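# Close the refrigerator door fully and gently

## Task

Push the refrigerator door until it is completely closed and stays closed with the robot no longer holding it. The task fails if anything drops a long way, if the door is swung open or shut violently, or if the robot topples or finishes leaning.

## Robot and tools

ROBOT. TidyBot++: a wheeled base 0.54 m long, 0.50 m wide and 0.38 m tall, carrying one seven-joint arm with a two-finger gripper. The shoulder sits 0.12 m ahead of the base centre and 0.68 m up. Segments: upper arm 0.42 m, forearm 0.31 m, hand 0.31 m (wrist to the hand point). The arm begins folded with the hand aimed down, reaching up to 0.08 m past the base front, elbow up to 1.15 m high. Cameras: base_camera (fixed on the base, 644x364) and wrist_camera (fisheye on the hand, 644x476, looking along the hand).

FRAMES. Base frame: origin on the floor below the base centre, x forward, y left, z up. hand_pose is reported in it, as the point midway between the finger pads; its z axis runs out along the fingers and the fingers move along its y axis. The odometry frame is the base frame as it was when the scene began. base_odometry heading is positive to the left, range -3.142 to 3.142; it counts wheel turns, so slipping looks like travel, and it drifts a few cm and degrees over many moves. base_tilt is in degrees, forward and right positive.

execute_actions. Argument actions: a list holding one action or nothing (empty just reports state and images). An action may have base, joints, speeds; base and joints start together. base holds exactly one of: translate_m (metres, forward positive), strafe_m (metres, left positive), rotate_rad (radians, counter-clockwise from above positive). These are offsets from where the base last reported itself, not poses. Ranges: translate_m and strafe_m -2 to 2, rotate_rad -6.3 to 6.3. joints holds absolute target angles by name, in radians: joint_1_rad (any angle; turns the arm about vertical, positive is clockwise from above, opposite to rotate_rad), joint_2_rad (shoulder, -2.249 to 2.249), joint_3_rad (any angle; upper-arm roll; from 3.14, positive swings a forward-bent forearm to the right), joint_4_rad (elbow, -2.579 to 2.579), joint_5_rad (any angle; forearm roll, positive swings a bent hand right), joint_6_rad (wrist, -2.099 to 2.099), joint_7_rad (any angle; hand roll; hand pointing down, positive is counter-clockwise from above; at 1.57 fingers open left/right). gripper_pos is a position from 0 (open, ~85 mm gap) to 1 (closed, squeezing ~100 N per finger); gap is roughly 85 x (1 - gripper_pos) mm. Done tolerances: ±0.039 rad for joints 1-4, ±0.056 for 5-7, ±0.03 for the gripper. Any-angle joints take the shorter way; for big turns send steps below half a turn. speeds caps top speed for this action only: translate_m and strafe_m 0.05-0.5 m/s, rotate_rad 0.1-1.57 rad/s (defaults are the maxima). A base move that would need more than 8.667 s at its top speed is refused, as is any unknown key or out-of-range value; then nothing moves. Argument cameras: list of base_camera, wrist_camera or all; omitted or null gives all, [] gives none.

Planar arm geometry: with joint_1_rad 0, joint_3_rad 3.14, joint_5_rad 0 the arm lies in the base x-z plane. Tilts from vertical (forward positive): upper arm = j2, forearm = j2 - j4, hand = j2 - j4 - j6. Reach ahead of the shoulder is the sum of length x sin(tilt), height above it the sum of length x cos(tilt). A downward hand reaches at most ~0.94 m high, near the base.

wait: seconds, 0 to 10; commands nothing and returns state and images. zoom_image: camera (base_camera or wrist_camera) and region [x0, y0, x1, y1] in image pixels from the top-left, at most 504x504, using that camera's latest full image. finished_scene: scene, the integer number of the scene being ended; irreversible, and the door must already be closed and staying so.

RESULT LINES. base_status and joint_status give how each motion ended. done: reached (base: wheels turned the full amount, even with slip). off_target: stopped away from target, maybe still pushing. contact_stop or time_out: target dropped, holding in place. joint command not followed, with a cause: line, means a self-collision check held back the arm targets (the gripper still acts); those targets may be retried on later actions until replaced. A blocked base pushes hard until timing out and may still say done while short. limit_stop_at_motor_heat follows an overheating stop; resend the target. on_its_own lists uncommanded motion. motor_effort is percent of maximum per motor, peak in brackets, noisy and biased. ARM HIT means the arm struck itself or the base hard. A Motor temperatures line lists arm joints in joint_positions order; MOTOR HOT appears from 60 °C, OVER-TEMPERATURE FAULT at 75 °C, when the arm sags. A reported stop cancels the rest of that reply's motion calls.

PRECISION. Friction leaves joints slightly off; resending the same target does nothing. To correct, send each joint its last command plus (desired minus read). The hand typically lands 1-2 cm off, more when extended; trust the cameras. Omitted joints may keep pushing toward old targets. Held loads make the arm sag.

SAFETY. Push the door slowly, using low speeds, so it does not bang shut; avoid knocking items off shelves. If the arm catches something about 0.8 m or higher while the base drives, the robot can tip; a sideways push on a raised hand can lift wheels. Retract the arm or back away to level it. Driving the arm into things can trip a torque sensor (joints 1-4 limit 104.5 N m, warning 56.7; joints 5-7 limit 51.3, warning 29.4), freezing the arm and gripper for 10 s. Motor torque max is about 54 N m (34 for joints 5-7). Loose objects may occasionally be nudged by outside forces.

CALIBRATION. base_camera: pinhole, K=[[369.842,0,324.959],[0,369.842,180.413],[0,0,1]], pos_world=[0.22699,0.000824586,0.34125]. wrist_camera: fisheye, K=[[216.669,0,316.3],[0,216.669,232.257],[0,0,1]], theta_max_deg=85. T_world_to_cam maps base frame to camera frame; small per-scene errors apply, larger for the wrist camera.

Each tool is called after "Request:" as name(argument=value, ...), one argument or row to a line, values as JSON.

## Session

Request:
execute_actions(
  actions=[],
)

Scene clock: 0.00 s.
Motor temperatures (°C, as the motors report them): [31 33 29 34 37 40 38]
base_odometry: x=+0.000 y=+0.000 heading=+0.000 (m, m, rad; odometry frame)
base_tilt: forward=+0.1 right=+0.5 (deg)
base_status: not commanded
joint_positions: joint_1_rad=-0.016 joint_2_rad=-0.366 joint_3_rad=+3.190 joint_4_rad=-2.526 joint_5_rad=+0.039 joint_6_rad=-0.869 joint_7_rad=+1.581 gripper_pos=+0.000
joint_status: not commanded
motor_effort: joint_1_rad=+0 joint_2_rad=+0 joint_3_rad=+0 joint_4_rad=+14 joint_5_rad=+0 joint_6_rad=+1 joint_7_rad=+1 (%)
hand_pose: x=+0.2651 y=-0.0107 z=+0.5909 quat_wxyz=(+0.008, +0.998, +0.002, +0.056) (m; base frame)
pictures: base_camera, wrist_camera
Images, in order (width x height): base_camera 644x364, wrist_camera 644x476.

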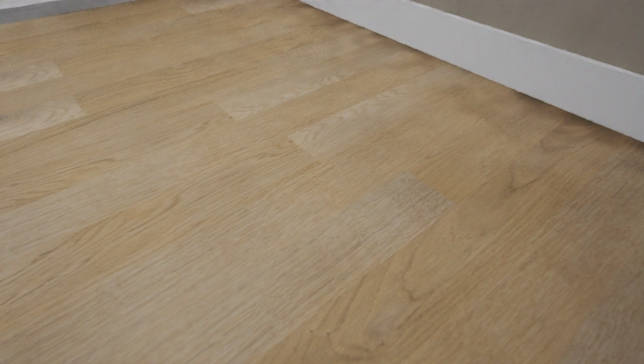

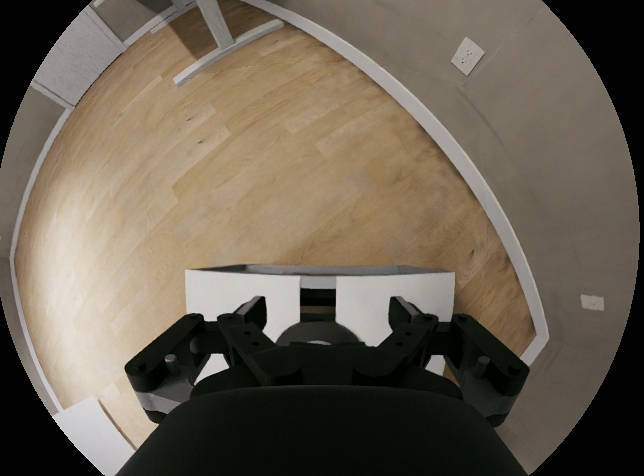

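Request:
execute_actions(
  actions=[
    {"base":{"rotate_rad":1.8},"joints":{"joint_6_rad":0.4}},
  ],
)

Scene clock: 5.10 s.
Motor temperatures (°C, as the motors report them): [31 33 29 34 37 40 38]
base_odometry: x=+0.000 y=+0.000 heading=+1.799 (m, m, rad; odometry frame)
base_tilt: forward=+0.1 right=+0.5 (deg)
base_status: done
joint_positions: joint_1_rad=-0.016 joint_2_rad=-0.366 joint_3_rad=+3.189 joint_4_rad=-2.524 joint_5_rad=+0.039 joint_6_rad=+0.389 joint_7_rad=+1.581 gripper_pos=+0.000
joint_status: all done
motor_effort: joint_1_rad=+0(1) joint_2_rad=-4(6) joint_3_rad=+0(1) joint_4_rad=+18(18) joint_5_rad=+0(0) joint_6_rad=+8(8) joint_7_rad=+0(1) (%)
hand_pose: x=+0.5358 y=-0.0086 z=+0.8398 quat_wxyz=(+0.011, +0.773, +0.006, +0.634) (m; base frame)
pictures: base_camera, wrist_camera
camera_calibration (this result's frames):
wrist_camera: T_world_to_cam=[[0.0512994, -0.998353, 0.0256824, -0.052127], [-0.209859, -0.0359183, -0.977072, 0.988619], [0.976385, 0.0447335, -0.211356, -0.207973], [0, 0, 0, 1]] pos_world=[0.413207, -0.00722824, 0.923334]
Images, in order (width x height): base_camera 644x364, wrist_camera 644x476.

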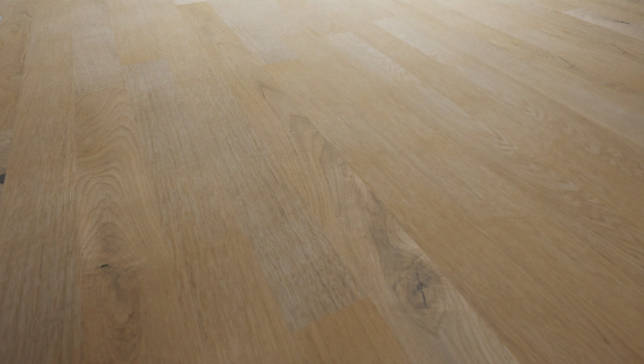

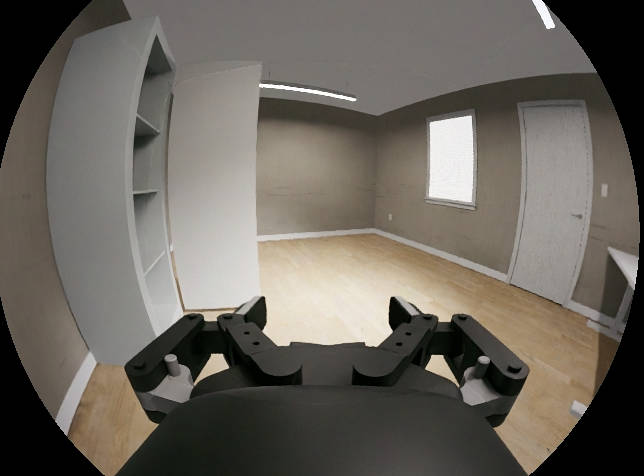

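Request:
execute_actions(
  actions=[
    {"base":{"translate_m":2.0}},
  ],
  cameras=[],
)

Request:
execute_actions(
  actions=[
    {"base":{"translate_m":0.4},"joints":{"gripper_pos":1}},
  ],
  cameras=[],
)

Request:
execute_actions(
  actions=[
    {"base":{"rotate_rad":1.97}},
  ],
)

Scene clock: 21.20 s.
Motor temperatures (°C, as the motors report them): [31 34 29 34 37 40 38]
base_odometry: x=-0.455 y=+1.948 heading=+1.800 (m, m, rad; odometry frame)
base_tilt: forward=+0.1 right=+0.5 (deg)
base_status: done
joint_positions: joint_1_rad=-0.016 joint_2_rad=-0.366 joint_3_rad=+3.189 joint_4_rad=-2.524 joint_5_rad=+0.039 joint_6_rad=+0.389 joint_7_rad=+1.581 gripper_pos=+0.000
joint_status: not commanded
motor_effort: joint_1_rad=+0(0) joint_2_rad=-5(7) joint_3_rad=+0(0) joint_4_rad=+19(19) joint_5_rad=+0(0) joint_6_rad=+8(8) joint_7_rad=+0(0) (%)
hand_pose: x=+0.5358 y=-0.0086 z=+0.8398 quat_wxyz=(+0.011, +0.773, +0.006, +0.634) (m; base frame)
pictures: none
No camera images: the call's "cameras" was empty. Leave "cameras" out to get every camera's image.

Scene clock: 23.33 s.
Motor temperatures (°C, as the motors report them): [31 34 29 34 37 40 38]
base_odometry: x=-0.546 y=+2.337 heading=+1.800 (m, m, rad; odometry frame)
base_tilt: forward=+0.1 right=+0.5 (deg)
base_status: done
joint_positions: joint_1_rad=-0.016 joint_2_rad=-0.363 joint_3_rad=+3.189 joint_4_rad=-2.524 joint_5_rad=+0.039 joint_6_rad=+0.389 joint_7_rad=+1.581 gripper_pos=+0.999
joint_status: all done
motor_effort: joint_1_rad=+0(0) joint_2_rad=-5(8) joint_3_rad=+0(0) joint_4_rad=+19(19) joint_5_rad=+0(0) joint_6_rad=+8(9) joint_7_rad=+0(0) (%)
hand_pose: x=+0.5363 y=-0.0085 z=+0.8385 quat_wxyz=(+0.011, +0.774, +0.006, +0.633) (m; base frame)
pictures: none
No camera images: the call's "cameras" was empty. Leave "cameras" out to get every camera's image.

Scene clock: 25.87 s.
Motor temperatures (°C, as the motors report them): [31 34 29 34 37 40 38]
base_odometry: x=-0.546 y=+2.337 heading=-2.514 (m, m, rad; odometry frame)
base_tilt: forward=+0.1 right=+0.5 (deg)
base_status: done
joint_positions: joint_1_rad=-0.016 joint_2_rad=-0.363 joint_3_rad=+3.189 joint_4_rad=-2.524 joint_5_rad=+0.039 joint_6_rad=+0.389 joint_7_rad=+1.581 gripper_pos=+0.999
joint_status: not commanded
motor_effort: joint_1_rad=+0(1) joint_2_rad=-4(6) joint_3_rad=+0(2) joint_4_rad=+18(19) joint_5_rad=+0(0) joint_6_rad=+8(8) joint_7_rad=+0(0) (%)
hand_pose: x=+0.5363 y=-0.0086 z=+0.8385 quat_wxyz=(+0.011, +0.774, +0.006, +0.633) (m; base frame)
pictures: base_camera, wrist_camera
camera_calibration (this result's frames):
wrist_camera: T_world_to_cam=[[0.0513366, -0.998354, 0.02556, -0.052048], [-0.212845, -0.0359433, -0.976425, 0.988534], [0.975736, 0.044686, -0.21434, -0.205862], [0, 0, 0, 1]] pos_world=[0.413944, -0.00723203, 0.922434]
Images, in order (width x height): base_camera 644x364, wrist_camera 644x476.

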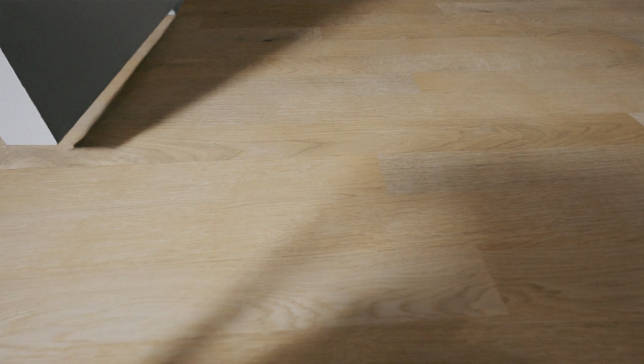

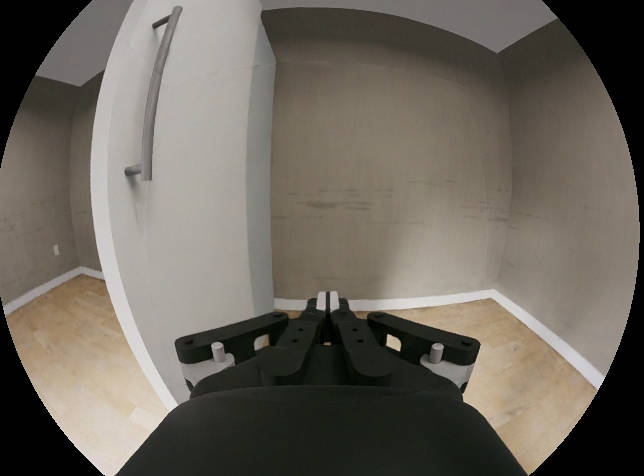

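Request:
execute_actions(
  actions=[
    {"base":{"strafe_m":-0.42},"joints":{"joint_1_rad":0,"joint_2_rad":0.8,"joint_3_rad":3.14,"joint_4_rad":-1.6,"joint_5_rad":0,"joint_6_rad":0.83}},
  ],
  cameras=[],
)

Request:
execute_actions(
  actions=[
    {"base":{"rotate_rad":0.72},"speeds":{"rotate_rad":0.6}},
  ],
)

Scene clock: 40.87 s.
Motor temperatures (°C, as the motors report them): [31 34 29 34 37 40 38]
base_odometry: x=-0.794 y=+2.677 heading=-2.513 (m, m, rad; odometry frame)
base_tilt: forward=+0.1 right=+0.5 (deg)
base_status: done
joint_positions: joint_1_rad=-0.005 joint_2_rad=+0.797 joint_3_rad=+3.154 joint_4_rad=-1.618 joint_5_rad=+0.022 joint_6_rad=+0.793 joint_7_rad=+1.581 gripper_pos=+0.999
joint_status: all done
motor_effort: joint_1_rad=+0(3) joint_2_rad=-42(45) joint_3_rad=-1(2) joint_4_rad=+16(20) joint_5_rad=+0(0) joint_6_rad=+8(8) joint_7_rad=+0(1) (%)
hand_pose: x=+0.9397 y=+0.0035 z=+0.7245 quat_wxyz=(+0.008, +0.725, +0.016, +0.688) (m; base frame)
pictures: none
No camera images: the call's "cameras" was empty. Leave "cameras" out to get every camera's image.

Scene clock: 43.07 s.
Motor temperatures (°C, as the motors report them): [31 34 29 34 37 40 38]
base_odometry: x=-0.794 y=+2.677 heading=-1.793 (m, m, rad; odometry frame)
base_tilt: forward=+0.2 right=+0.5 (deg)
base_status: done
joint_positions: joint_1_rad=-0.001 joint_2_rad=+0.797 joint_3_rad=+3.136 joint_4_rad=-1.617 joint_5_rad=+0.015 joint_6_rad=+0.793 joint_7_rad=+1.581 gripper_pos=+0.999
joint_status: not commanded
motor_effort: joint_1_rad=-1(5) joint_2_rad=-43(44) joint_3_rad=-1(4) joint_4_rad=+16(16) joint_5_rad=+0(1) joint_6_rad=+9(9) joint_7_rad=+0(1) (%)
hand_pose: x=+0.9399 y=+0.0084 z=+0.7256 quat_wxyz=(+0.000, +0.724, +0.012, +0.689) (m; base frame)
pictures: base_camera, wrist_camera
camera_calibration (this result's frames):
wrist_camera: T_world_to_cam=[[0.0716798, -0.99713, 0.0243652, -0.0712406], [-0.0632623, -0.0289238, -0.997578, 0.839498], [0.995419, 0.0699648, -0.065154, -0.751627], [0, 0, 0, 1]] pos_world=[0.806399, 0.00583269, 0.790228]
Images, in order (width x height): base_camera 644x364, wrist_camera 644x476.

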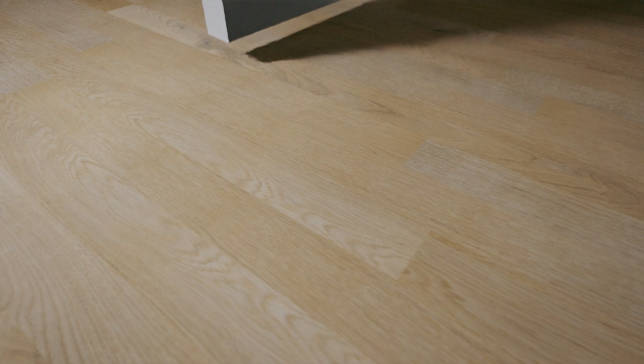

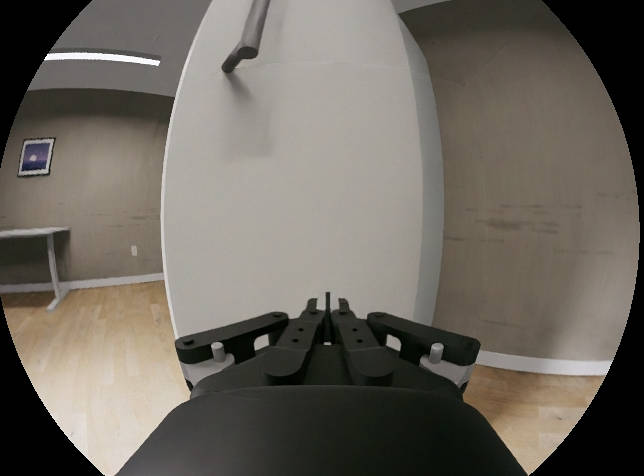

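Request:
execute_actions(
  actions=[
    {"base":{"translate_m":0.5},"speeds":{"translate_m":0.1}},
  ],
)

Scene clock: 50.47 s.
Motor temperatures (°C, as the motors report them): [31 34 29 35 37 40 38]
base_odometry: x=-0.904 y=+2.189 heading=-1.793 (m, m, rad; odometry frame)
base_tilt: forward=+0.1 right=+0.5 (deg)
base_status: done
joint_positions: joint_1_rad=+0.005 joint_2_rad=+0.797 joint_3_rad=+3.140 joint_4_rad=-1.613 joint_5_rad=+0.010 joint_6_rad=+0.796 joint_7_rad=+1.581 gripper_pos=+0.999
joint_status: not commanded
motor_effort: joint_1_rad=+0(4) joint_2_rad=-44(45) joint_3_rad=-1(4) joint_4_rad=+16(21) joint_5_rad=+0(3) joint_6_rad=+8(9) joint_7_rad=+0(0) (%)
hand_pose: x=+0.9409 y=+0.0003 z=+0.7285 quat_wxyz=(+0.004, +0.722, +0.007, +0.692) (m; base frame)
pictures: base_camera, wrist_camera
camera_calibration (this result's frames):
wrist_camera: T_world_to_cam=[[0.0593091, -0.997936, 0.0246366, -0.0680261], [-0.0571486, -0.0280339, -0.997972, 0.836708], [0.996602, 0.0577809, -0.0586933, -0.757692], [0, 0, 0, 1]] pos_world=[0.806969, -0.000649384, 0.792216]
Images, in order (width x height): base_camera 644x364, wrist_camera 644x476.

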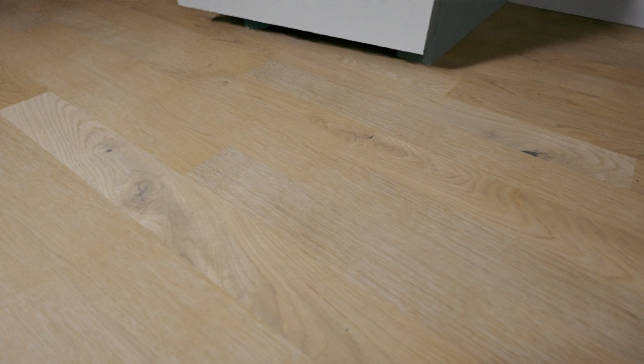

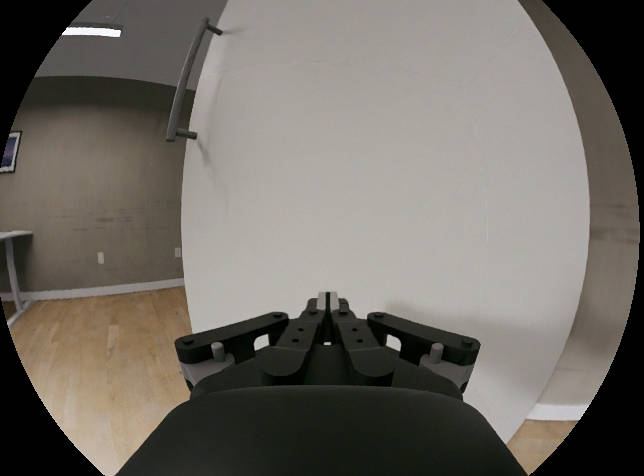

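Request:
execute_actions(
  actions=[
    {"base":{"translate_m":0.12},"speeds":{"translate_m":0.05}},
  ],
)

Scene clock: 55.53 s.
Motor temperatures (°C, as the motors report them): [31 35 29 35 37 40 38]
base_odometry: x=-0.930 y=+2.072 heading=-1.792 (m, m, rad; odometry frame)
base_tilt: forward=+0.1 right=+0.5 (deg)
base_status: done
joint_positions: joint_1_rad=-0.054 joint_2_rad=+0.791 joint_3_rad=+3.103 joint_4_rad=-1.636 joint_5_rad=+0.019 joint_6_rad=+0.800 joint_7_rad=+1.581 gripper_pos=+0.999
joint_status: not commanded
motor_effort: joint_1_rad=+11(12) joint_2_rad=-41(45) joint_3_rad=+7(8) joint_4_rad=+23(29) joint_5_rad=-5(6) joint_6_rad=+9(10) joint_7_rad=+1(1) (%)
hand_pose: x=+0.9316 y=+0.0703 z=+0.7230 quat_wxyz=(-0.035, +0.726, +0.033, +0.686) (m; base frame)
pictures: base_camera, wrist_camera
camera_calibration (this result's frames):
wrist_camera: T_world_to_cam=[[0.150591, -0.988591, 0.00316394, -0.0676141], [-0.0690492, -0.0137107, -0.997519, 0.842407], [0.986182, 0.149998, -0.0703261, -0.741113], [0, 0, 0, 1]] pos_world=[0.799222, 0.0558731, 0.788412]
Images, in order (width x height): base_camera 644x364, wrist_camera 644x476.

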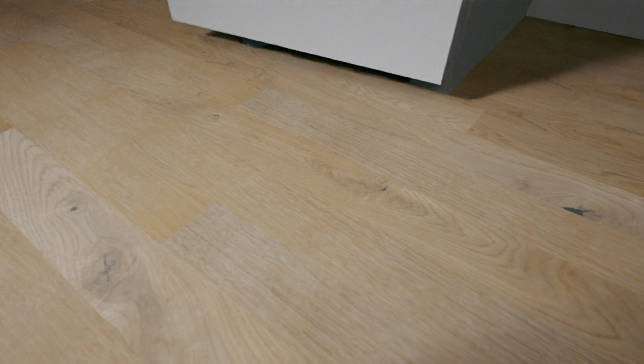

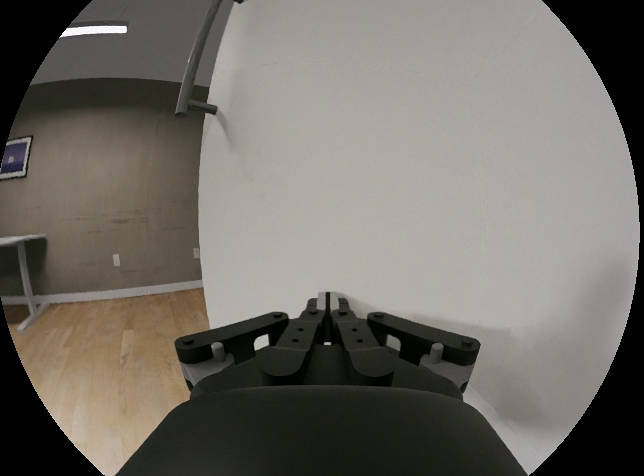

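Request:
execute_actions(
  actions=[
    {"base":{"strafe_m":0.55},"joints":{"joint_5_rad":-0.9}},
  ],
)

Scene clock: 64.03 s.
Motor temperatures (°C, as the motors report them): [31 35 29 35 37 40 38]
base_odometry: x=-0.393 y=+1.951 heading=-1.792 (m, m, rad; odometry frame)
base_tilt: forward=+0.1 right=+0.5 (deg)
base_status: done
joint_positions: joint_1_rad=-0.008 joint_2_rad=+0.794 joint_3_rad=+3.136 joint_4_rad=-1.614 joint_5_rad=-0.910 joint_6_rad=+0.801 joint_7_rad=+1.581 gripper_pos=+0.999
joint_status: all done
motor_effort: joint_1_rad=+0(16) joint_2_rad=-41(44) joint_3_rad=+1(10) joint_4_rad=+15(22) joint_5_rad=+3(9) joint_6_rad=+7(10) joint_7_rad=+0(0) (%)
hand_pose: x=+0.8789 y=-0.1657 z=+0.6740 quat_wxyz=(+0.013, +0.651, -0.433, +0.623) (m; base frame)
pictures: base_camera, wrist_camera
camera_calibration (this result's frames):
wrist_camera: T_world_to_cam=[[-0.536735, -0.659983, -0.525678, 0.722203], [0.132986, 0.549067, -0.82513, 0.586144], [0.833205, -0.512784, -0.206935, -0.540512], [0, 0, 0, 1]] pos_world=[0.76004, -0.122357, 0.75144]
Images, in order (width x height): base_camera 644x364, wrist_camera 644x476.

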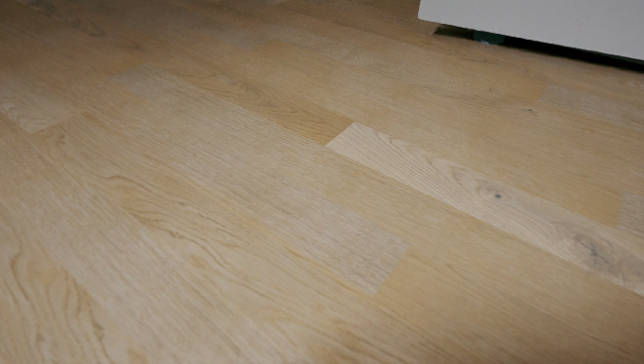

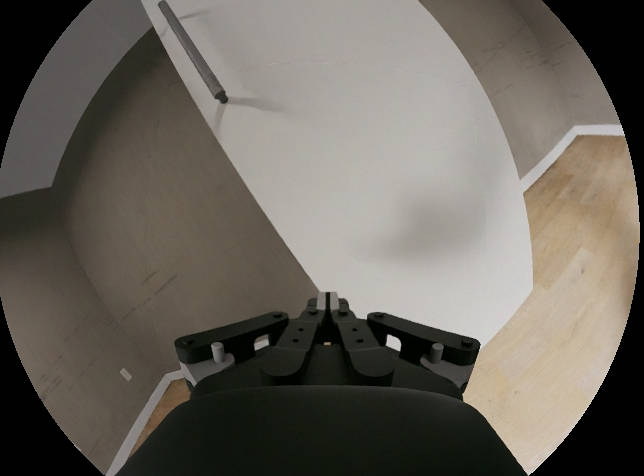

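Request:
execute_actions(
  actions=[
    {"base":{"strafe_m":0.25},"joints":{"joint_5_rad":0}},
  ],
  cameras=[],
)

Request:
execute_actions(
  actions=[
    {"base":{"rotate_rad":-0.59},"speeds":{"rotate_rad":0.8}},
  ],
  cameras=[],
)

Request:
execute_actions(
  actions=[
    {"base":{"translate_m":0.22},"speeds":{"translate_m":0.08}},
  ],
)

Scene clock: 74.33 s.
Motor temperatures (°C, as the motors report them): [31 36 29 35 37 40 38]
base_odometry: x=-0.149 y=+1.896 heading=-1.792 (m, m, rad; odometry frame)
base_tilt: forward=+0.1 right=+0.5 (deg)
base_status: done
joint_positions: joint_1_rad=-0.009 joint_2_rad=+0.794 joint_3_rad=+3.134 joint_4_rad=-1.612 joint_5_rad=+0.007 joint_6_rad=+0.801 joint_7_rad=+1.581 gripper_pos=+0.999
joint_status: all done
motor_effort: joint_1_rad=+0(5) joint_2_rad=-43(44) joint_3_rad=-1(2) joint_4_rad=+16(16) joint_5_rad=+0(4) joint_6_rad=+8(8) joint_7_rad=+0(0) (%)
hand_pose: x=+0.9409 y=+0.0141 z=+0.7327 quat_wxyz=(-0.003, +0.719, +0.010, +0.695) (m; base frame)
pictures: none
No camera images: the call's "cameras" was empty. Leave "cameras" out to get every camera's image.

Scene clock: 76.20 s.
Motor temperatures (°C, as the motors report them): [31 36 29 35 37 40 38]
base_odometry: x=-0.149 y=+1.896 heading=-2.382 (m, m, rad; odometry frame)
base_tilt: forward=+0.1 right=+0.5 (deg)
base_status: done
joint_positions: joint_1_rad=+0.001 joint_2_rad=+0.794 joint_3_rad=+3.146 joint_4_rad=-1.612 joint_5_rad=+0.007 joint_6_rad=+0.801 joint_7_rad=+1.581 gripper_pos=+0.999
joint_status: not commanded
motor_effort: joint_1_rad=+0(6) joint_2_rad=-43(46) joint_3_rad=-1(5) joint_4_rad=+16(17) joint_5_rad=+0(1) joint_6_rad=+9(9) joint_7_rad=+0(0) (%)
hand_pose: x=+0.9411 y=-0.0005 z=+0.7324 quat_wxyz=(+0.006, +0.719, +0.006, +0.695) (m; base frame)
pictures: none
No camera images: the call's "cameras" was empty. Leave "cameras" out to get every camera's image.

Scene clock: 79.43 s.
Motor temperatures (°C, as the motors report them): [31 36 29 35 37 40 38]
base_odometry: x=-0.309 y=+1.745 heading=-2.383 (m, m, rad; odometry frame)
base_tilt: forward=+0.2 right=+0.5 (deg)
base_status: done
joint_positions: joint_1_rad=+0.001 joint_2_rad=+0.795 joint_3_rad=+3.146 joint_4_rad=-1.612 joint_5_rad=+0.007 joint_6_rad=+0.801 joint_7_rad=+1.581 gripper_pos=+0.999
joint_status: not commanded
motor_effort: joint_1_rad=+0(2) joint_2_rad=-44(45) joint_3_rad=-1(2) joint_4_rad=+16(17) joint_5_rad=+0(0) joint_6_rad=+9(9) joint_7_rad=+1(0) (%)
hand_pose: x=+0.9412 y=-0.0005 z=+0.7325 quat_wxyz=(+0.006, +0.719, +0.006, +0.695) (m; base frame)
pictures: base_camera, wrist_camera
camera_calibration (this result's frames):
wrist_camera: T_world_to_cam=[[0.0561341, -0.998073, 0.026443, -0.0672721], [-0.048738, -0.0291924, -0.998385, 0.833071], [0.997233, 0.0547546, -0.0502828, -0.764479], [0, 0, 0, 1]] pos_world=[0.806742, -0.000964386, 0.795064]
Images, in order (width x height): base_camera 644x364, wrist_camera 644x476.

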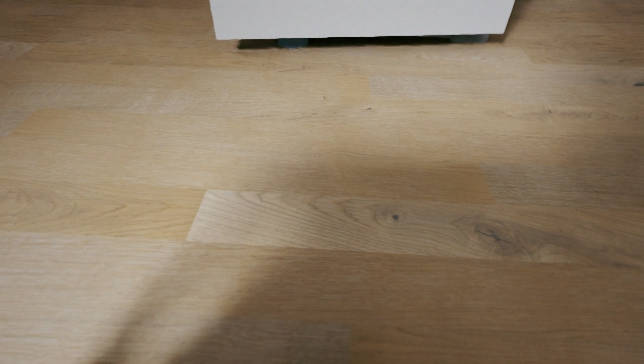

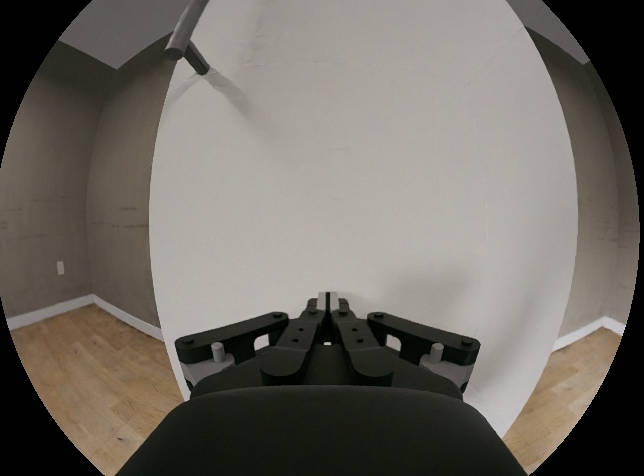

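Request:
zoom_image(
  camera="base_camera",
  region=[200, 0, 530, 70],
)

Request:
execute_actions(
  actions=[
    {"base":{"translate_m":0.07},"speeds":{"translate_m":0.05}},
  ],
)

Region (200, 0, 530, 70) of base_camera's 644x364 image, scaled by 1.527; it fills the top 107 rows of this view, and the rest is white.

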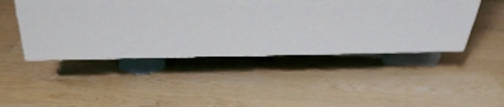

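Scene clock: 99.17 s.
Motor temperatures (°C, as the motors report them): [31 36 29 36 37 41 38]
base_odometry: x=-0.357 y=+1.699 heading=-2.384 (m, m, rad; odometry frame)
base_tilt: forward=+0.1 right=+0.5 (deg)
base_status: translate_m time_out (by the wheels' count: +0.066 of +0.070)
joint_positions: joint_1_rad=+0.002 joint_2_rad=+0.703 joint_3_rad=+3.145 joint_4_rad=-1.765 joint_5_rad=+0.007 joint_6_rad=+0.817 joint_7_rad=+1.581 gripper_pos=+0.999
joint_status: not commanded
motor_effort: joint_1_rad=-2(4) joint_2_rad=-26(44) joint_3_rad=-1(2) joint_4_rad=+42(51) joint_5_rad=+0(1) joint_6_rad=+8(9) joint_7_rad=+0(0) (%)
hand_pose: x=+0.8975 y=-0.0008 z=+0.7326 quat_wxyz=(+0.006, +0.735, +0.006, +0.678) (m; base frame)
pictures: base_camera, wrist_camera
camera_calibration (this result's frames):
wrist_camera: T_world_to_cam=[[0.0565768, -0.998134, 0.0229653, -0.0629756], [-0.0934574, -0.0281958, -0.995224, 0.868861], [0.994014, 0.0541603, -0.0948783, -0.685262], [0, 0, 0, 1]] pos_world=[0.765925, -0.00124589, 0.801141]
Images, in order (width x height): base_camera 644x364, wrist_camera 644x476.

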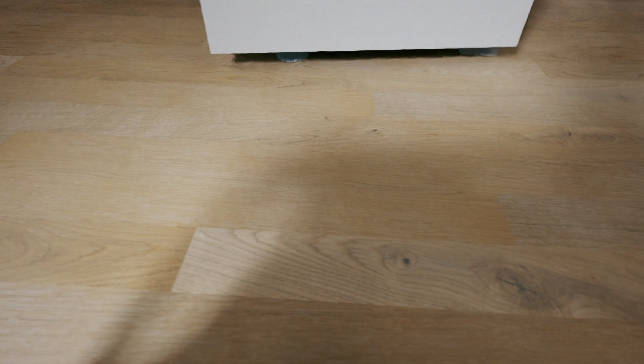

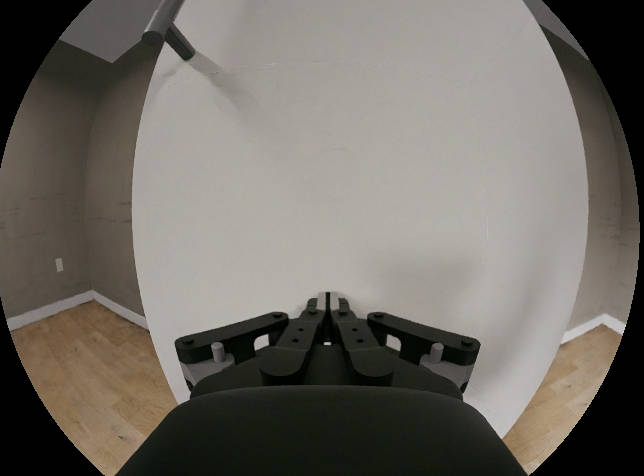

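Request:
execute_actions(
  actions=[
    {"base":{"translate_m":-0.1}},
  ],
  cameras=[],
)

Request:
execute_actions(
  actions=[
    {"base":{"strafe_m":1.35}},
  ],
  cameras=[],
)

Request:
execute_actions(
  actions=[
    {"base":{"rotate_rad":-1.67},"speeds":{"rotate_rad":1.0}},
  ],
  cameras=[],
)

Request:
execute_actions(
  actions=[
    {"base":{"strafe_m":1.15}},
  ],
)

Scene clock: 104.93 s.
Motor temperatures (°C, as the motors report them): [31 36 29 37 37 41 38]
base_odometry: x=-0.284 y=+1.768 heading=-2.384 (m, m, rad; odometry frame)
base_tilt: forward=+0.1 right=+0.5 (deg)
base_status: done
joint_positions: joint_1_rad=+0.002 joint_2_rad=+0.804 joint_3_rad=+3.145 joint_4_rad=-1.594 joint_5_rad=+0.007 joint_6_rad=+0.818 joint_7_rad=+1.581 gripper_pos=+0.999
joint_status: not commanded
motor_effort: joint_1_rad=-1(2) joint_2_rad=-43(47) joint_3_rad=-1(2) joint_4_rad=+16(45) joint_5_rad=+0(0) joint_6_rad=+8(10) joint_7_rad=+0(1) (%)
hand_pose: x=+0.9461 y=-0.0007 z=+0.7390 quat_wxyz=(+0.006, +0.711, +0.006, +0.703) (m; base frame)
pictures: none
No camera images: the call's "cameras" was empty. Leave "cameras" out to get every camera's image.

Scene clock: 109.00 s.
Motor temperatures (°C, as the motors report them): [31 36 29 37 37 41 38]
base_odometry: x=+0.644 y=+0.788 heading=-2.383 (m, m, rad; odometry frame)
base_tilt: forward=+0.1 right=+0.5 (deg)
base_status: done
joint_positions: joint_1_rad=-0.003 joint_2_rad=+0.804 joint_3_rad=+3.144 joint_4_rad=-1.594 joint_5_rad=+0.007 joint_6_rad=+0.818 joint_7_rad=+1.581 gripper_pos=+0.999
joint_status: not commanded
motor_effort: joint_1_rad=+0(4) joint_2_rad=-43(48) joint_3_rad=-1(3) joint_4_rad=+16(18) joint_5_rad=+0(0) joint_6_rad=+8(10) joint_7_rad=+0(0) (%)
hand_pose: x=+0.9461 y=+0.0039 z=+0.7390 quat_wxyz=(+0.004, +0.711, +0.008, +0.704) (m; base frame)
pictures: none
No camera images: the call's "cameras" was empty. Leave "cameras" out to get every camera's image.

Scene clock: 111.93 s.
Motor temperatures (°C, as the motors report them): [31 37 29 37 37 41 38]
base_odometry: x=+0.644 y=+0.787 heading=+2.230 (m, m, rad; odometry frame)
base_tilt: forward=+0.2 right=+0.5 (deg)
base_status: done
joint_positions: joint_1_rad=+0.003 joint_2_rad=+0.804 joint_3_rad=+3.145 joint_4_rad=-1.594 joint_5_rad=+0.007 joint_6_rad=+0.818 joint_7_rad=+1.581 gripper_pos=+0.999
joint_status: not commanded
motor_effort: joint_1_rad=+0(6) joint_2_rad=-44(45) joint_3_rad=-1(4) joint_4_rad=+16(17) joint_5_rad=+0(1) joint_6_rad=+8(8) joint_7_rad=-1(1) (%)
hand_pose: x=+0.9461 y=-0.0019 z=+0.7390 quat_wxyz=(+0.007, +0.711, +0.006, +0.704) (m; base frame)
pictures: none
No camera images: the call's "cameras" was empty. Leave "cameras" out to get every camera's image.

Scene clock: 115.60 s.
Motor temperatures (°C, as the motors report them): [31 37 29 37 37 41 38]
base_odometry: x=-0.266 y=+0.084 heading=+2.229 (m, m, rad; odometry frame)
base_tilt: forward=+0.1 right=+0.5 (deg)
base_status: done
joint_positions: joint_1_rad=-0.003 joint_2_rad=+0.804 joint_3_rad=+3.145 joint_4_rad=-1.594 joint_5_rad=+0.007 joint_6_rad=+0.818 joint_7_rad=+1.581 gripper_pos=+0.999
joint_status: not commanded
motor_effort: joint_1_rad=+0(3) joint_2_rad=-43(44) joint_3_rad=-1(3) joint_4_rad=+16(16) joint_5_rad=+0(1) joint_6_rad=+8(8) joint_7_rad=+0(0) (%)
hand_pose: x=+0.9461 y=+0.0033 z=+0.7390 quat_wxyz=(+0.004, +0.711, +0.008, +0.704) (m; base frame)
pictures: base_camera, wrist_camera
camera_calibration (this result's frames):
wrist_camera: T_world_to_cam=[[0.0603051, -0.997806, 0.0273054, -0.068425], [-0.0238287, -0.0287865, -0.999302, 0.817099], [0.997896, 0.0596123, -0.0255124, -0.788153], [0, 0, 0, 1]] pos_world=[0.810091, 0.0022301, 0.798289]
Images, in order (width x height): base_camera 644x364, wrist_camera 644x476.

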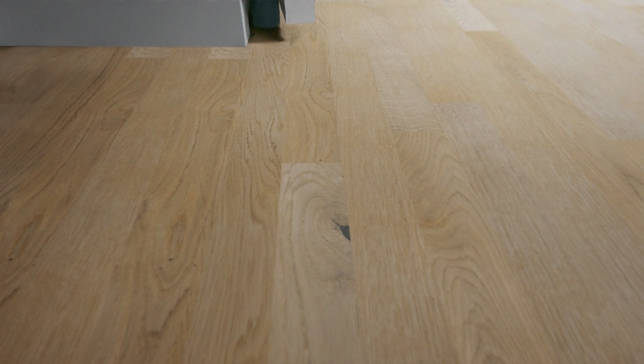

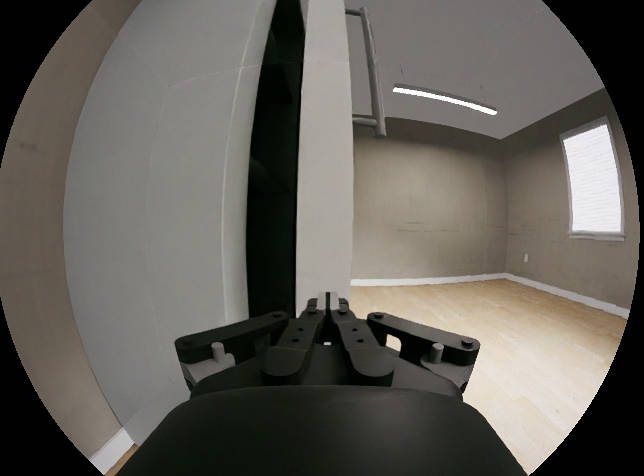

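Request:
execute_actions(
  actions=[
    {"base":{"strafe_m":0.065}},
  ],
  cameras=[],
)

Request:
execute_actions(
  actions=[
    {"base":{"translate_m":0.1},"speeds":{"translate_m":0.08}},
  ],
)

Request:
execute_actions(
  actions=[
    {"base":{"strafe_m":-0.15},"speeds":{"strafe_m":0.08}},
  ],
)

Scene clock: 120.83 s.
Motor temperatures (°C, as the motors report them): [31 37 29 37 37 41 38]
base_odometry: x=-0.318 y=+0.044 heading=+2.228 (m, m, rad; odometry frame)
base_tilt: forward=+0.1 right=+0.5 (deg)
base_status: done
joint_positions: joint_1_rad=-0.004 joint_2_rad=+0.804 joint_3_rad=+3.141 joint_4_rad=-1.594 joint_5_rad=+0.007 joint_6_rad=+0.818 joint_7_rad=+1.581 gripper_pos=+0.999
joint_status: not commanded
motor_effort: joint_1_rad=+0(4) joint_2_rad=-43(43) joint_3_rad=-1(3) joint_4_rad=+16(16) joint_5_rad=+0(1) joint_6_rad=+9(8) joint_7_rad=+0(0) (%)
hand_pose: x=+0.9460 y=+0.0067 z=+0.7391 quat_wxyz=(+0.002, +0.711, +0.008, +0.704) (m; base frame)
pictures: none
No camera images: the call's "cameras" was empty. Leave "cameras" out to get every camera's image.

Scene clock: 122.57 s.
Motor temperatures (°C, as the motors report them): [31 37 29 37 37 41 38]
base_odometry: x=-0.379 y=+0.123 heading=+2.228 (m, m, rad; odometry frame)
base_tilt: forward=+0.1 right=+0.5 (deg)
base_status: done
joint_positions: joint_1_rad=-0.004 joint_2_rad=+0.804 joint_3_rad=+3.141 joint_4_rad=-1.594 joint_5_rad=+0.007 joint_6_rad=+0.818 joint_7_rad=+1.581 gripper_pos=+0.999
joint_status: not commanded
motor_effort: joint_1_rad=+0(2) joint_2_rad=-44(45) joint_3_rad=-1(2) joint_4_rad=+16(18) joint_5_rad=+0(0) joint_6_rad=+9(8) joint_7_rad=+0(0) (%)
hand_pose: x=+0.9460 y=+0.0064 z=+0.7394 quat_wxyz=(+0.002, +0.710, +0.008, +0.704) (m; base frame)
pictures: base_camera, wrist_camera
camera_calibration (this result's frames):
wrist_camera: T_world_to_cam=[[0.0641649, -0.997639, 0.0244723, -0.0669498], [-0.0233683, -0.0260181, -0.999388, 0.817188], [0.997666, 0.0635538, -0.0249825, -0.788401], [0, 0, 0, 1]] pos_world=[0.809952, 0.00457578, 0.79863]
Images, in order (width x height): base_camera 644x364, wrist_camera 644x476.

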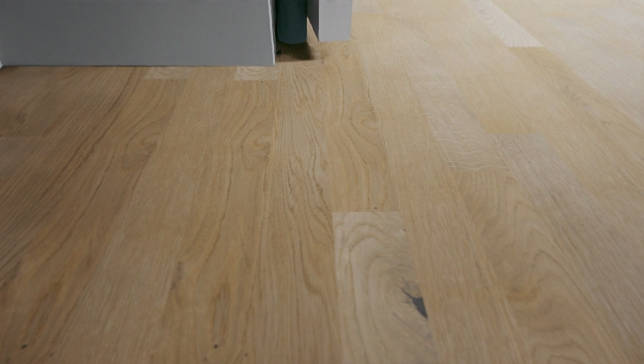

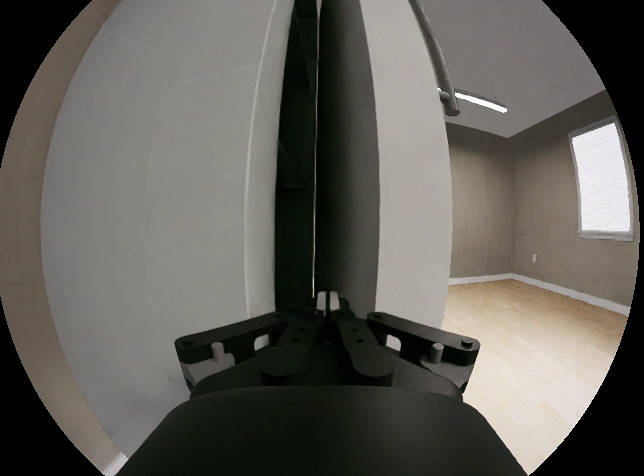

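Scene clock: 124.93 s.
Motor temperatures (°C, as the motors report them): [31 37 29 37 37 41 38]
base_odometry: x=-0.260 y=+0.215 heading=+2.229 (m, m, rad; odometry frame)
base_tilt: forward=+0.2 right=+0.5 (deg)
base_status: done
joint_positions: joint_1_rad=-0.004 joint_2_rad=+0.804 joint_3_rad=+3.135 joint_4_rad=-1.594 joint_5_rad=+0.007 joint_6_rad=+0.818 joint_7_rad=+1.581 gripper_pos=+0.999
joint_status: not commanded
motor_effort: joint_1_rad=-1(5) joint_2_rad=-44(45) joint_3_rad=-2(3) joint_4_rad=+16(17) joint_5_rad=+0(3) joint_6_rad=+8(9) joint_7_rad=+0(0) (%)
hand_pose: x=+0.9459 y=+0.0096 z=+0.7395 quat_wxyz=(-0.001, +0.710, +0.009, +0.704) (m; base frame)
pictures: base_camera, wrist_camera
camera_calibration (this result's frames):
wrist_camera: T_world_to_cam=[[0.0686594, -0.997424, 0.0207472, -0.0652299], [-0.023271, -0.0223919, -0.999478, 0.817279], [0.997369, 0.0681408, -0.0247484, -0.78846], [0, 0, 0, 1]] pos_world=[0.809883, 0.00696472, 0.798693]
Images, in order (width x height): base_camera 644x364, wrist_camera 644x476.

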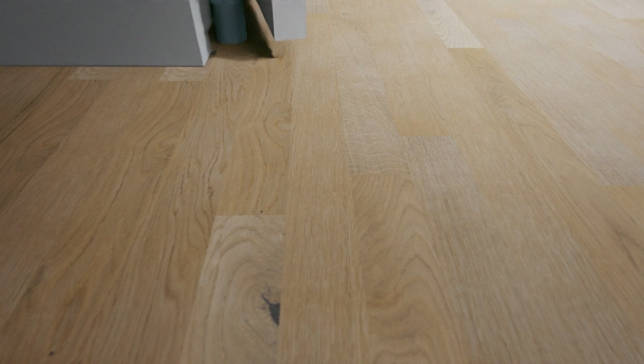

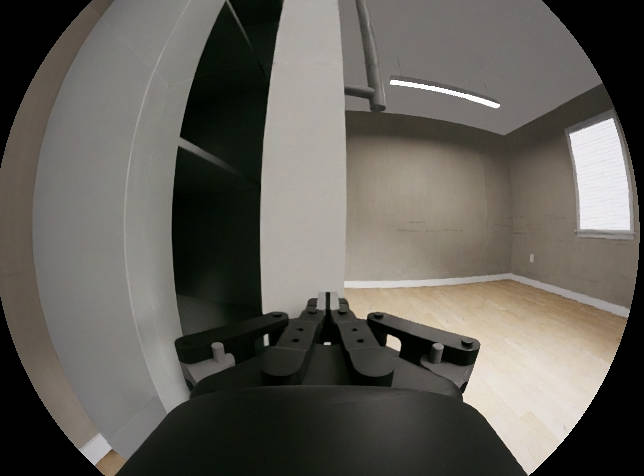

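Opened 5 cm then slipped. Repeat deeper.

Request:
execute_actions(
  actions=[
    {"base":{"strafe_m":0.1},"speeds":{"strafe_m":0.1}},
  ],
  cameras=[],
)

Request:
execute_actions(
  actions=[
    {"base":{"translate_m":0.06},"speeds":{"translate_m":0.08}},
  ],
  cameras=["wrist_camera"],
)

Request:
execute_actions(
  actions=[
    {"base":{"strafe_m":-0.13},"speeds":{"strafe_m":0.08}},
  ],
)

Scene clock: 129.53 s.
Motor temperatures (°C, as the motors report them): [31 38 29 37 37 41 38]
base_odometry: x=-0.340 y=+0.154 heading=+2.228 (m, m, rad; odometry frame)
base_tilt: forward=+0.2 right=+0.5 (deg)
base_status: done
joint_positions: joint_1_rad=+0.016 joint_2_rad=+0.801 joint_3_rad=+3.146 joint_4_rad=-1.602 joint_5_rad=+0.002 joint_6_rad=+0.818 joint_7_rad=+1.581 gripper_pos=+0.999
joint_status: not commanded
motor_effort: joint_1_rad=-2(6) joint_2_rad=-41(46) joint_3_rad=-2(5) joint_4_rad=+19(20) joint_5_rad=+1(4) joint_6_rad=+8(9) joint_7_rad=+0(0) (%)
hand_pose: x=+0.9440 y=-0.0137 z=+0.7378 quat_wxyz=(+0.011, +0.712, -0.001, +0.702) (m; base frame)
pictures: none
No camera images: the call's "cameras" was empty. Leave "cameras" out to get every camera's image.

Scene clock: 131.33 s.
Motor temperatures (°C, as the motors report them): [31 38 29 37 37 41 38]
base_odometry: x=-0.376 y=+0.202 heading=+2.228 (m, m, rad; odometry frame)
base_tilt: forward=+0.1 right=+0.5 (deg)
base_status: done
joint_positions: joint_1_rad=+0.112 joint_2_rad=+0.777 joint_3_rad=+3.220 joint_4_rad=-1.643 joint_5_rad=-0.058 joint_6_rad=+0.818 joint_7_rad=+1.581 gripper_pos=+0.999
joint_status: not commanded
motor_effort: joint_1_rad=-19(24) joint_2_rad=-37(42) joint_3_rad=-13(17) joint_4_rad=+26(41) joint_5_rad=+10(12) joint_6_rad=+8(10) joint_7_rad=+1(0) (%)
hand_pose: x=+0.9203 y=-0.1447 z=+0.7372 quat_wxyz=(+0.083, +0.714, -0.066, +0.692) (m; base frame)
pictures: wrist_camera
camera_calibration (this result's frames):
wrist_camera: T_world_to_cam=[[-0.155144, -0.987224, 0.0363266, -0.0214066], [-0.0489985, -0.0290368, -0.998377, 0.832842], [0.986676, -0.156672, -0.0438676, -0.761061], [0, 0, 0, 1]] pos_world=[0.788408, -0.116187, 0.798882]
Images, in order (width x height): wrist_camera 644x476.

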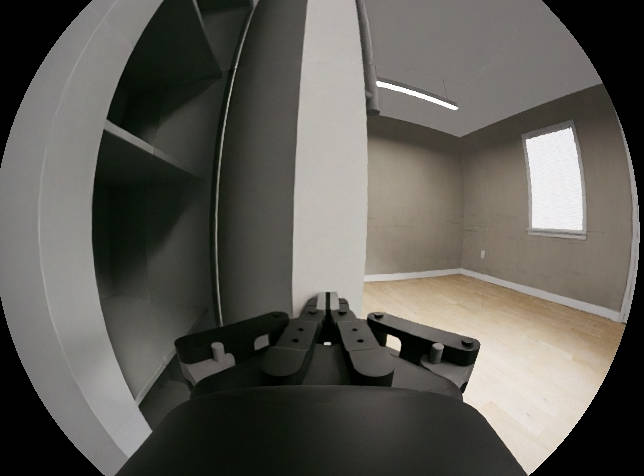

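Scene clock: 133.43 s.
Motor temperatures (°C, as the motors report them): [31 38 29 37 37 41 38]
base_odometry: x=-0.273 y=+0.281 heading=+2.228 (m, m, rad; odometry frame)
base_tilt: forward=+0.1 right=+0.5 (deg)
base_status: done
joint_positions: joint_1_rad=+0.030 joint_2_rad=+0.783 joint_3_rad=+3.166 joint_4_rad=-1.631 joint_5_rad=-0.032 joint_6_rad=+0.818 joint_7_rad=+1.581 gripper_pos=+0.999
joint_status: not commanded
motor_effort: joint_1_rad=-5(18) joint_2_rad=-42(42) joint_3_rad=-4(13) joint_4_rad=+20(27) joint_5_rad=+2(10) joint_6_rad=+8(9) joint_7_rad=+0(1) (%)
hand_pose: x=+0.9351 y=-0.0432 z=+0.7372 quat_wxyz=(+0.027, +0.716, -0.023, +0.698) (m; base frame)
pictures: base_camera, wrist_camera
camera_calibration (this result's frames):
wrist_camera: T_world_to_cam=[[-0.015225, -0.99976, 0.0157368, -0.0350658], [-0.0402583, -0.0151129, -0.999075, 0.829457], [0.999073, -0.0158444, -0.0400185, -0.76816], [0, 0, 0, 1]] pos_world=[0.800306, -0.0346929, 0.798501]
Images, in order (width x height): base_camera 644x364, wrist_camera 644x476.

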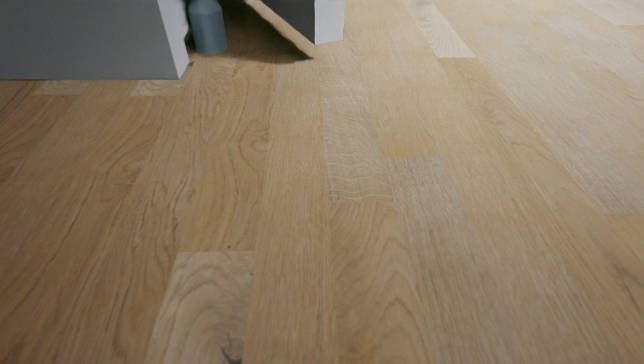

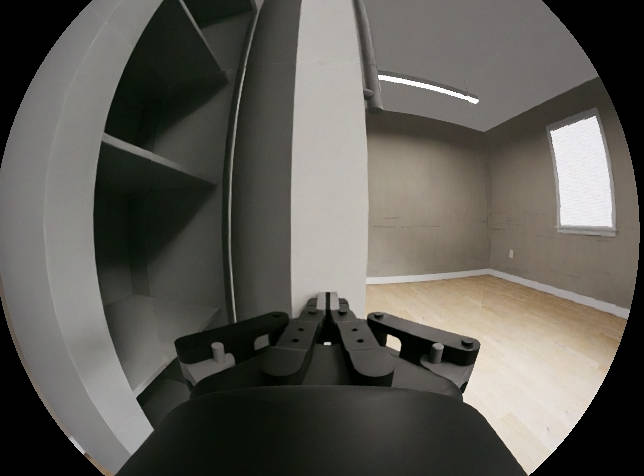

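Request:
execute_actions(
  actions=[
    {"base":{"translate_m":-0.05}},
  ],
  cameras=[],
)

Request:
execute_actions(
  actions=[
    {"base":{"strafe_m":0.06}},
  ],
  cameras=[],
)

Request:
execute_actions(
  actions=[
    {"base":{"translate_m":0.3},"speeds":{"translate_m":0.1}},
  ],
)

Scene clock: 137.63 s.
Motor temperatures (°C, as the motors report them): [31 38 29 37 37 41 38]
base_odometry: x=-0.242 y=+0.242 heading=+2.228 (m, m, rad; odometry frame)
base_tilt: forward=+0.1 right=+0.5 (deg)
base_status: done
joint_positions: joint_1_rad=+0.001 joint_2_rad=+0.792 joint_3_rad=+3.147 joint_4_rad=-1.608 joint_5_rad=-0.020 joint_6_rad=+0.818 joint_7_rad=+1.581 gripper_pos=+0.999
joint_status: not commanded
motor_effort: joint_1_rad=+0(5) joint_2_rad=-43(45) joint_3_rad=-1(4) joint_4_rad=+16(18) joint_5_rad=+0(3) joint_6_rad=+9(9) joint_7_rad=+0(0) (%)
hand_pose: x=+0.9420 y=-0.0066 z=+0.7417 quat_wxyz=(+0.007, +0.711, -0.006, +0.703) (m; base frame)
pictures: none
No camera images: the call's "cameras" was empty. Leave "cameras" out to get every camera's image.

Scene clock: 138.87 s.
Motor temperatures (°C, as the motors report them): [31 38 29 37 37 41 38]
base_odometry: x=-0.290 y=+0.205 heading=+2.228 (m, m, rad; odometry frame)
base_tilt: forward=+0.1 right=+0.5 (deg)
base_status: done
joint_positions: joint_1_rad=-0.004 joint_2_rad=+0.792 joint_3_rad=+3.142 joint_4_rad=-1.608 joint_5_rad=-0.018 joint_6_rad=+0.818 joint_7_rad=+1.581 gripper_pos=+0.999
joint_status: not commanded
motor_effort: joint_1_rad=+0(4) joint_2_rad=-43(44) joint_3_rad=-1(3) joint_4_rad=+16(17) joint_5_rad=+0(1) joint_6_rad=+8(9) joint_7_rad=+0(1) (%)
hand_pose: x=+0.9420 y=+0.0007 z=+0.7417 quat_wxyz=(+0.002, +0.711, -0.004, +0.703) (m; base frame)
pictures: none
No camera images: the call's "cameras" was empty. Leave "cameras" out to get every camera's image.

Scene clock: 142.40 s.
Motor temperatures (°C, as the motors report them): [31 38 29 37 37 41 38]
base_odometry: x=-0.473 y=+0.442 heading=+2.228 (m, m, rad; odometry frame)
base_tilt: forward=+0.1 right=+0.5 (deg)
base_status: done
joint_positions: joint_1_rad=+0.255 joint_2_rad=+0.779 joint_3_rad=+3.323 joint_4_rad=-1.642 joint_5_rad=-0.149 joint_6_rad=+0.820 joint_7_rad=+1.581 gripper_pos=+0.999
joint_status: not commanded
motor_effort: joint_1_rad=-50(50) joint_2_rad=-39(46) joint_3_rad=-33(33) joint_4_rad=+24(30) joint_5_rad=+24(25) joint_6_rad=+9(10) joint_7_rad=+0(0) (%)
hand_pose: x=+0.8639 y=-0.3280 z=+0.7429 quat_wxyz=(+0.185, +0.693, -0.162, +0.678) (m; base frame)
pictures: base_camera, wrist_camera
camera_calibration (this result's frames):
wrist_camera: T_world_to_cam=[[-0.425404, -0.903739, 0.0478224, 0.0410318], [-0.0473923, -0.0305238, -0.99841, 0.828617], [0.903762, -0.426994, -0.0298453, -0.761299], [0, 0, 0, 1]] pos_world=[0.744758, -0.262695, 0.802616]
Images, in order (width x height): base_camera 644x364, wrist_camera 644x476.

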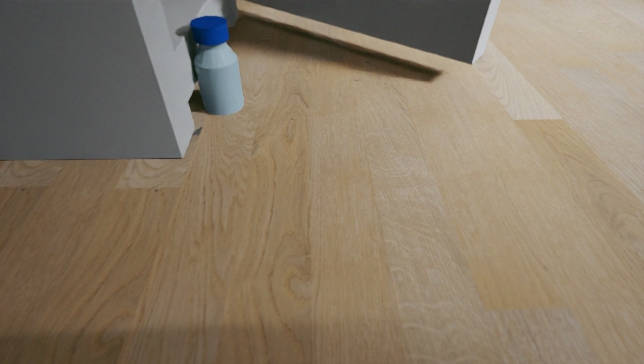

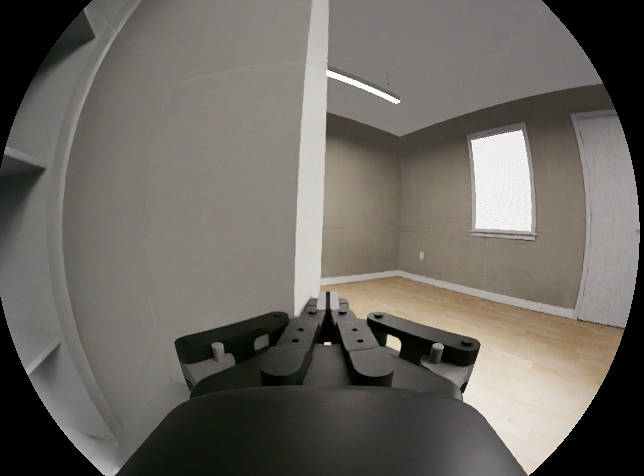

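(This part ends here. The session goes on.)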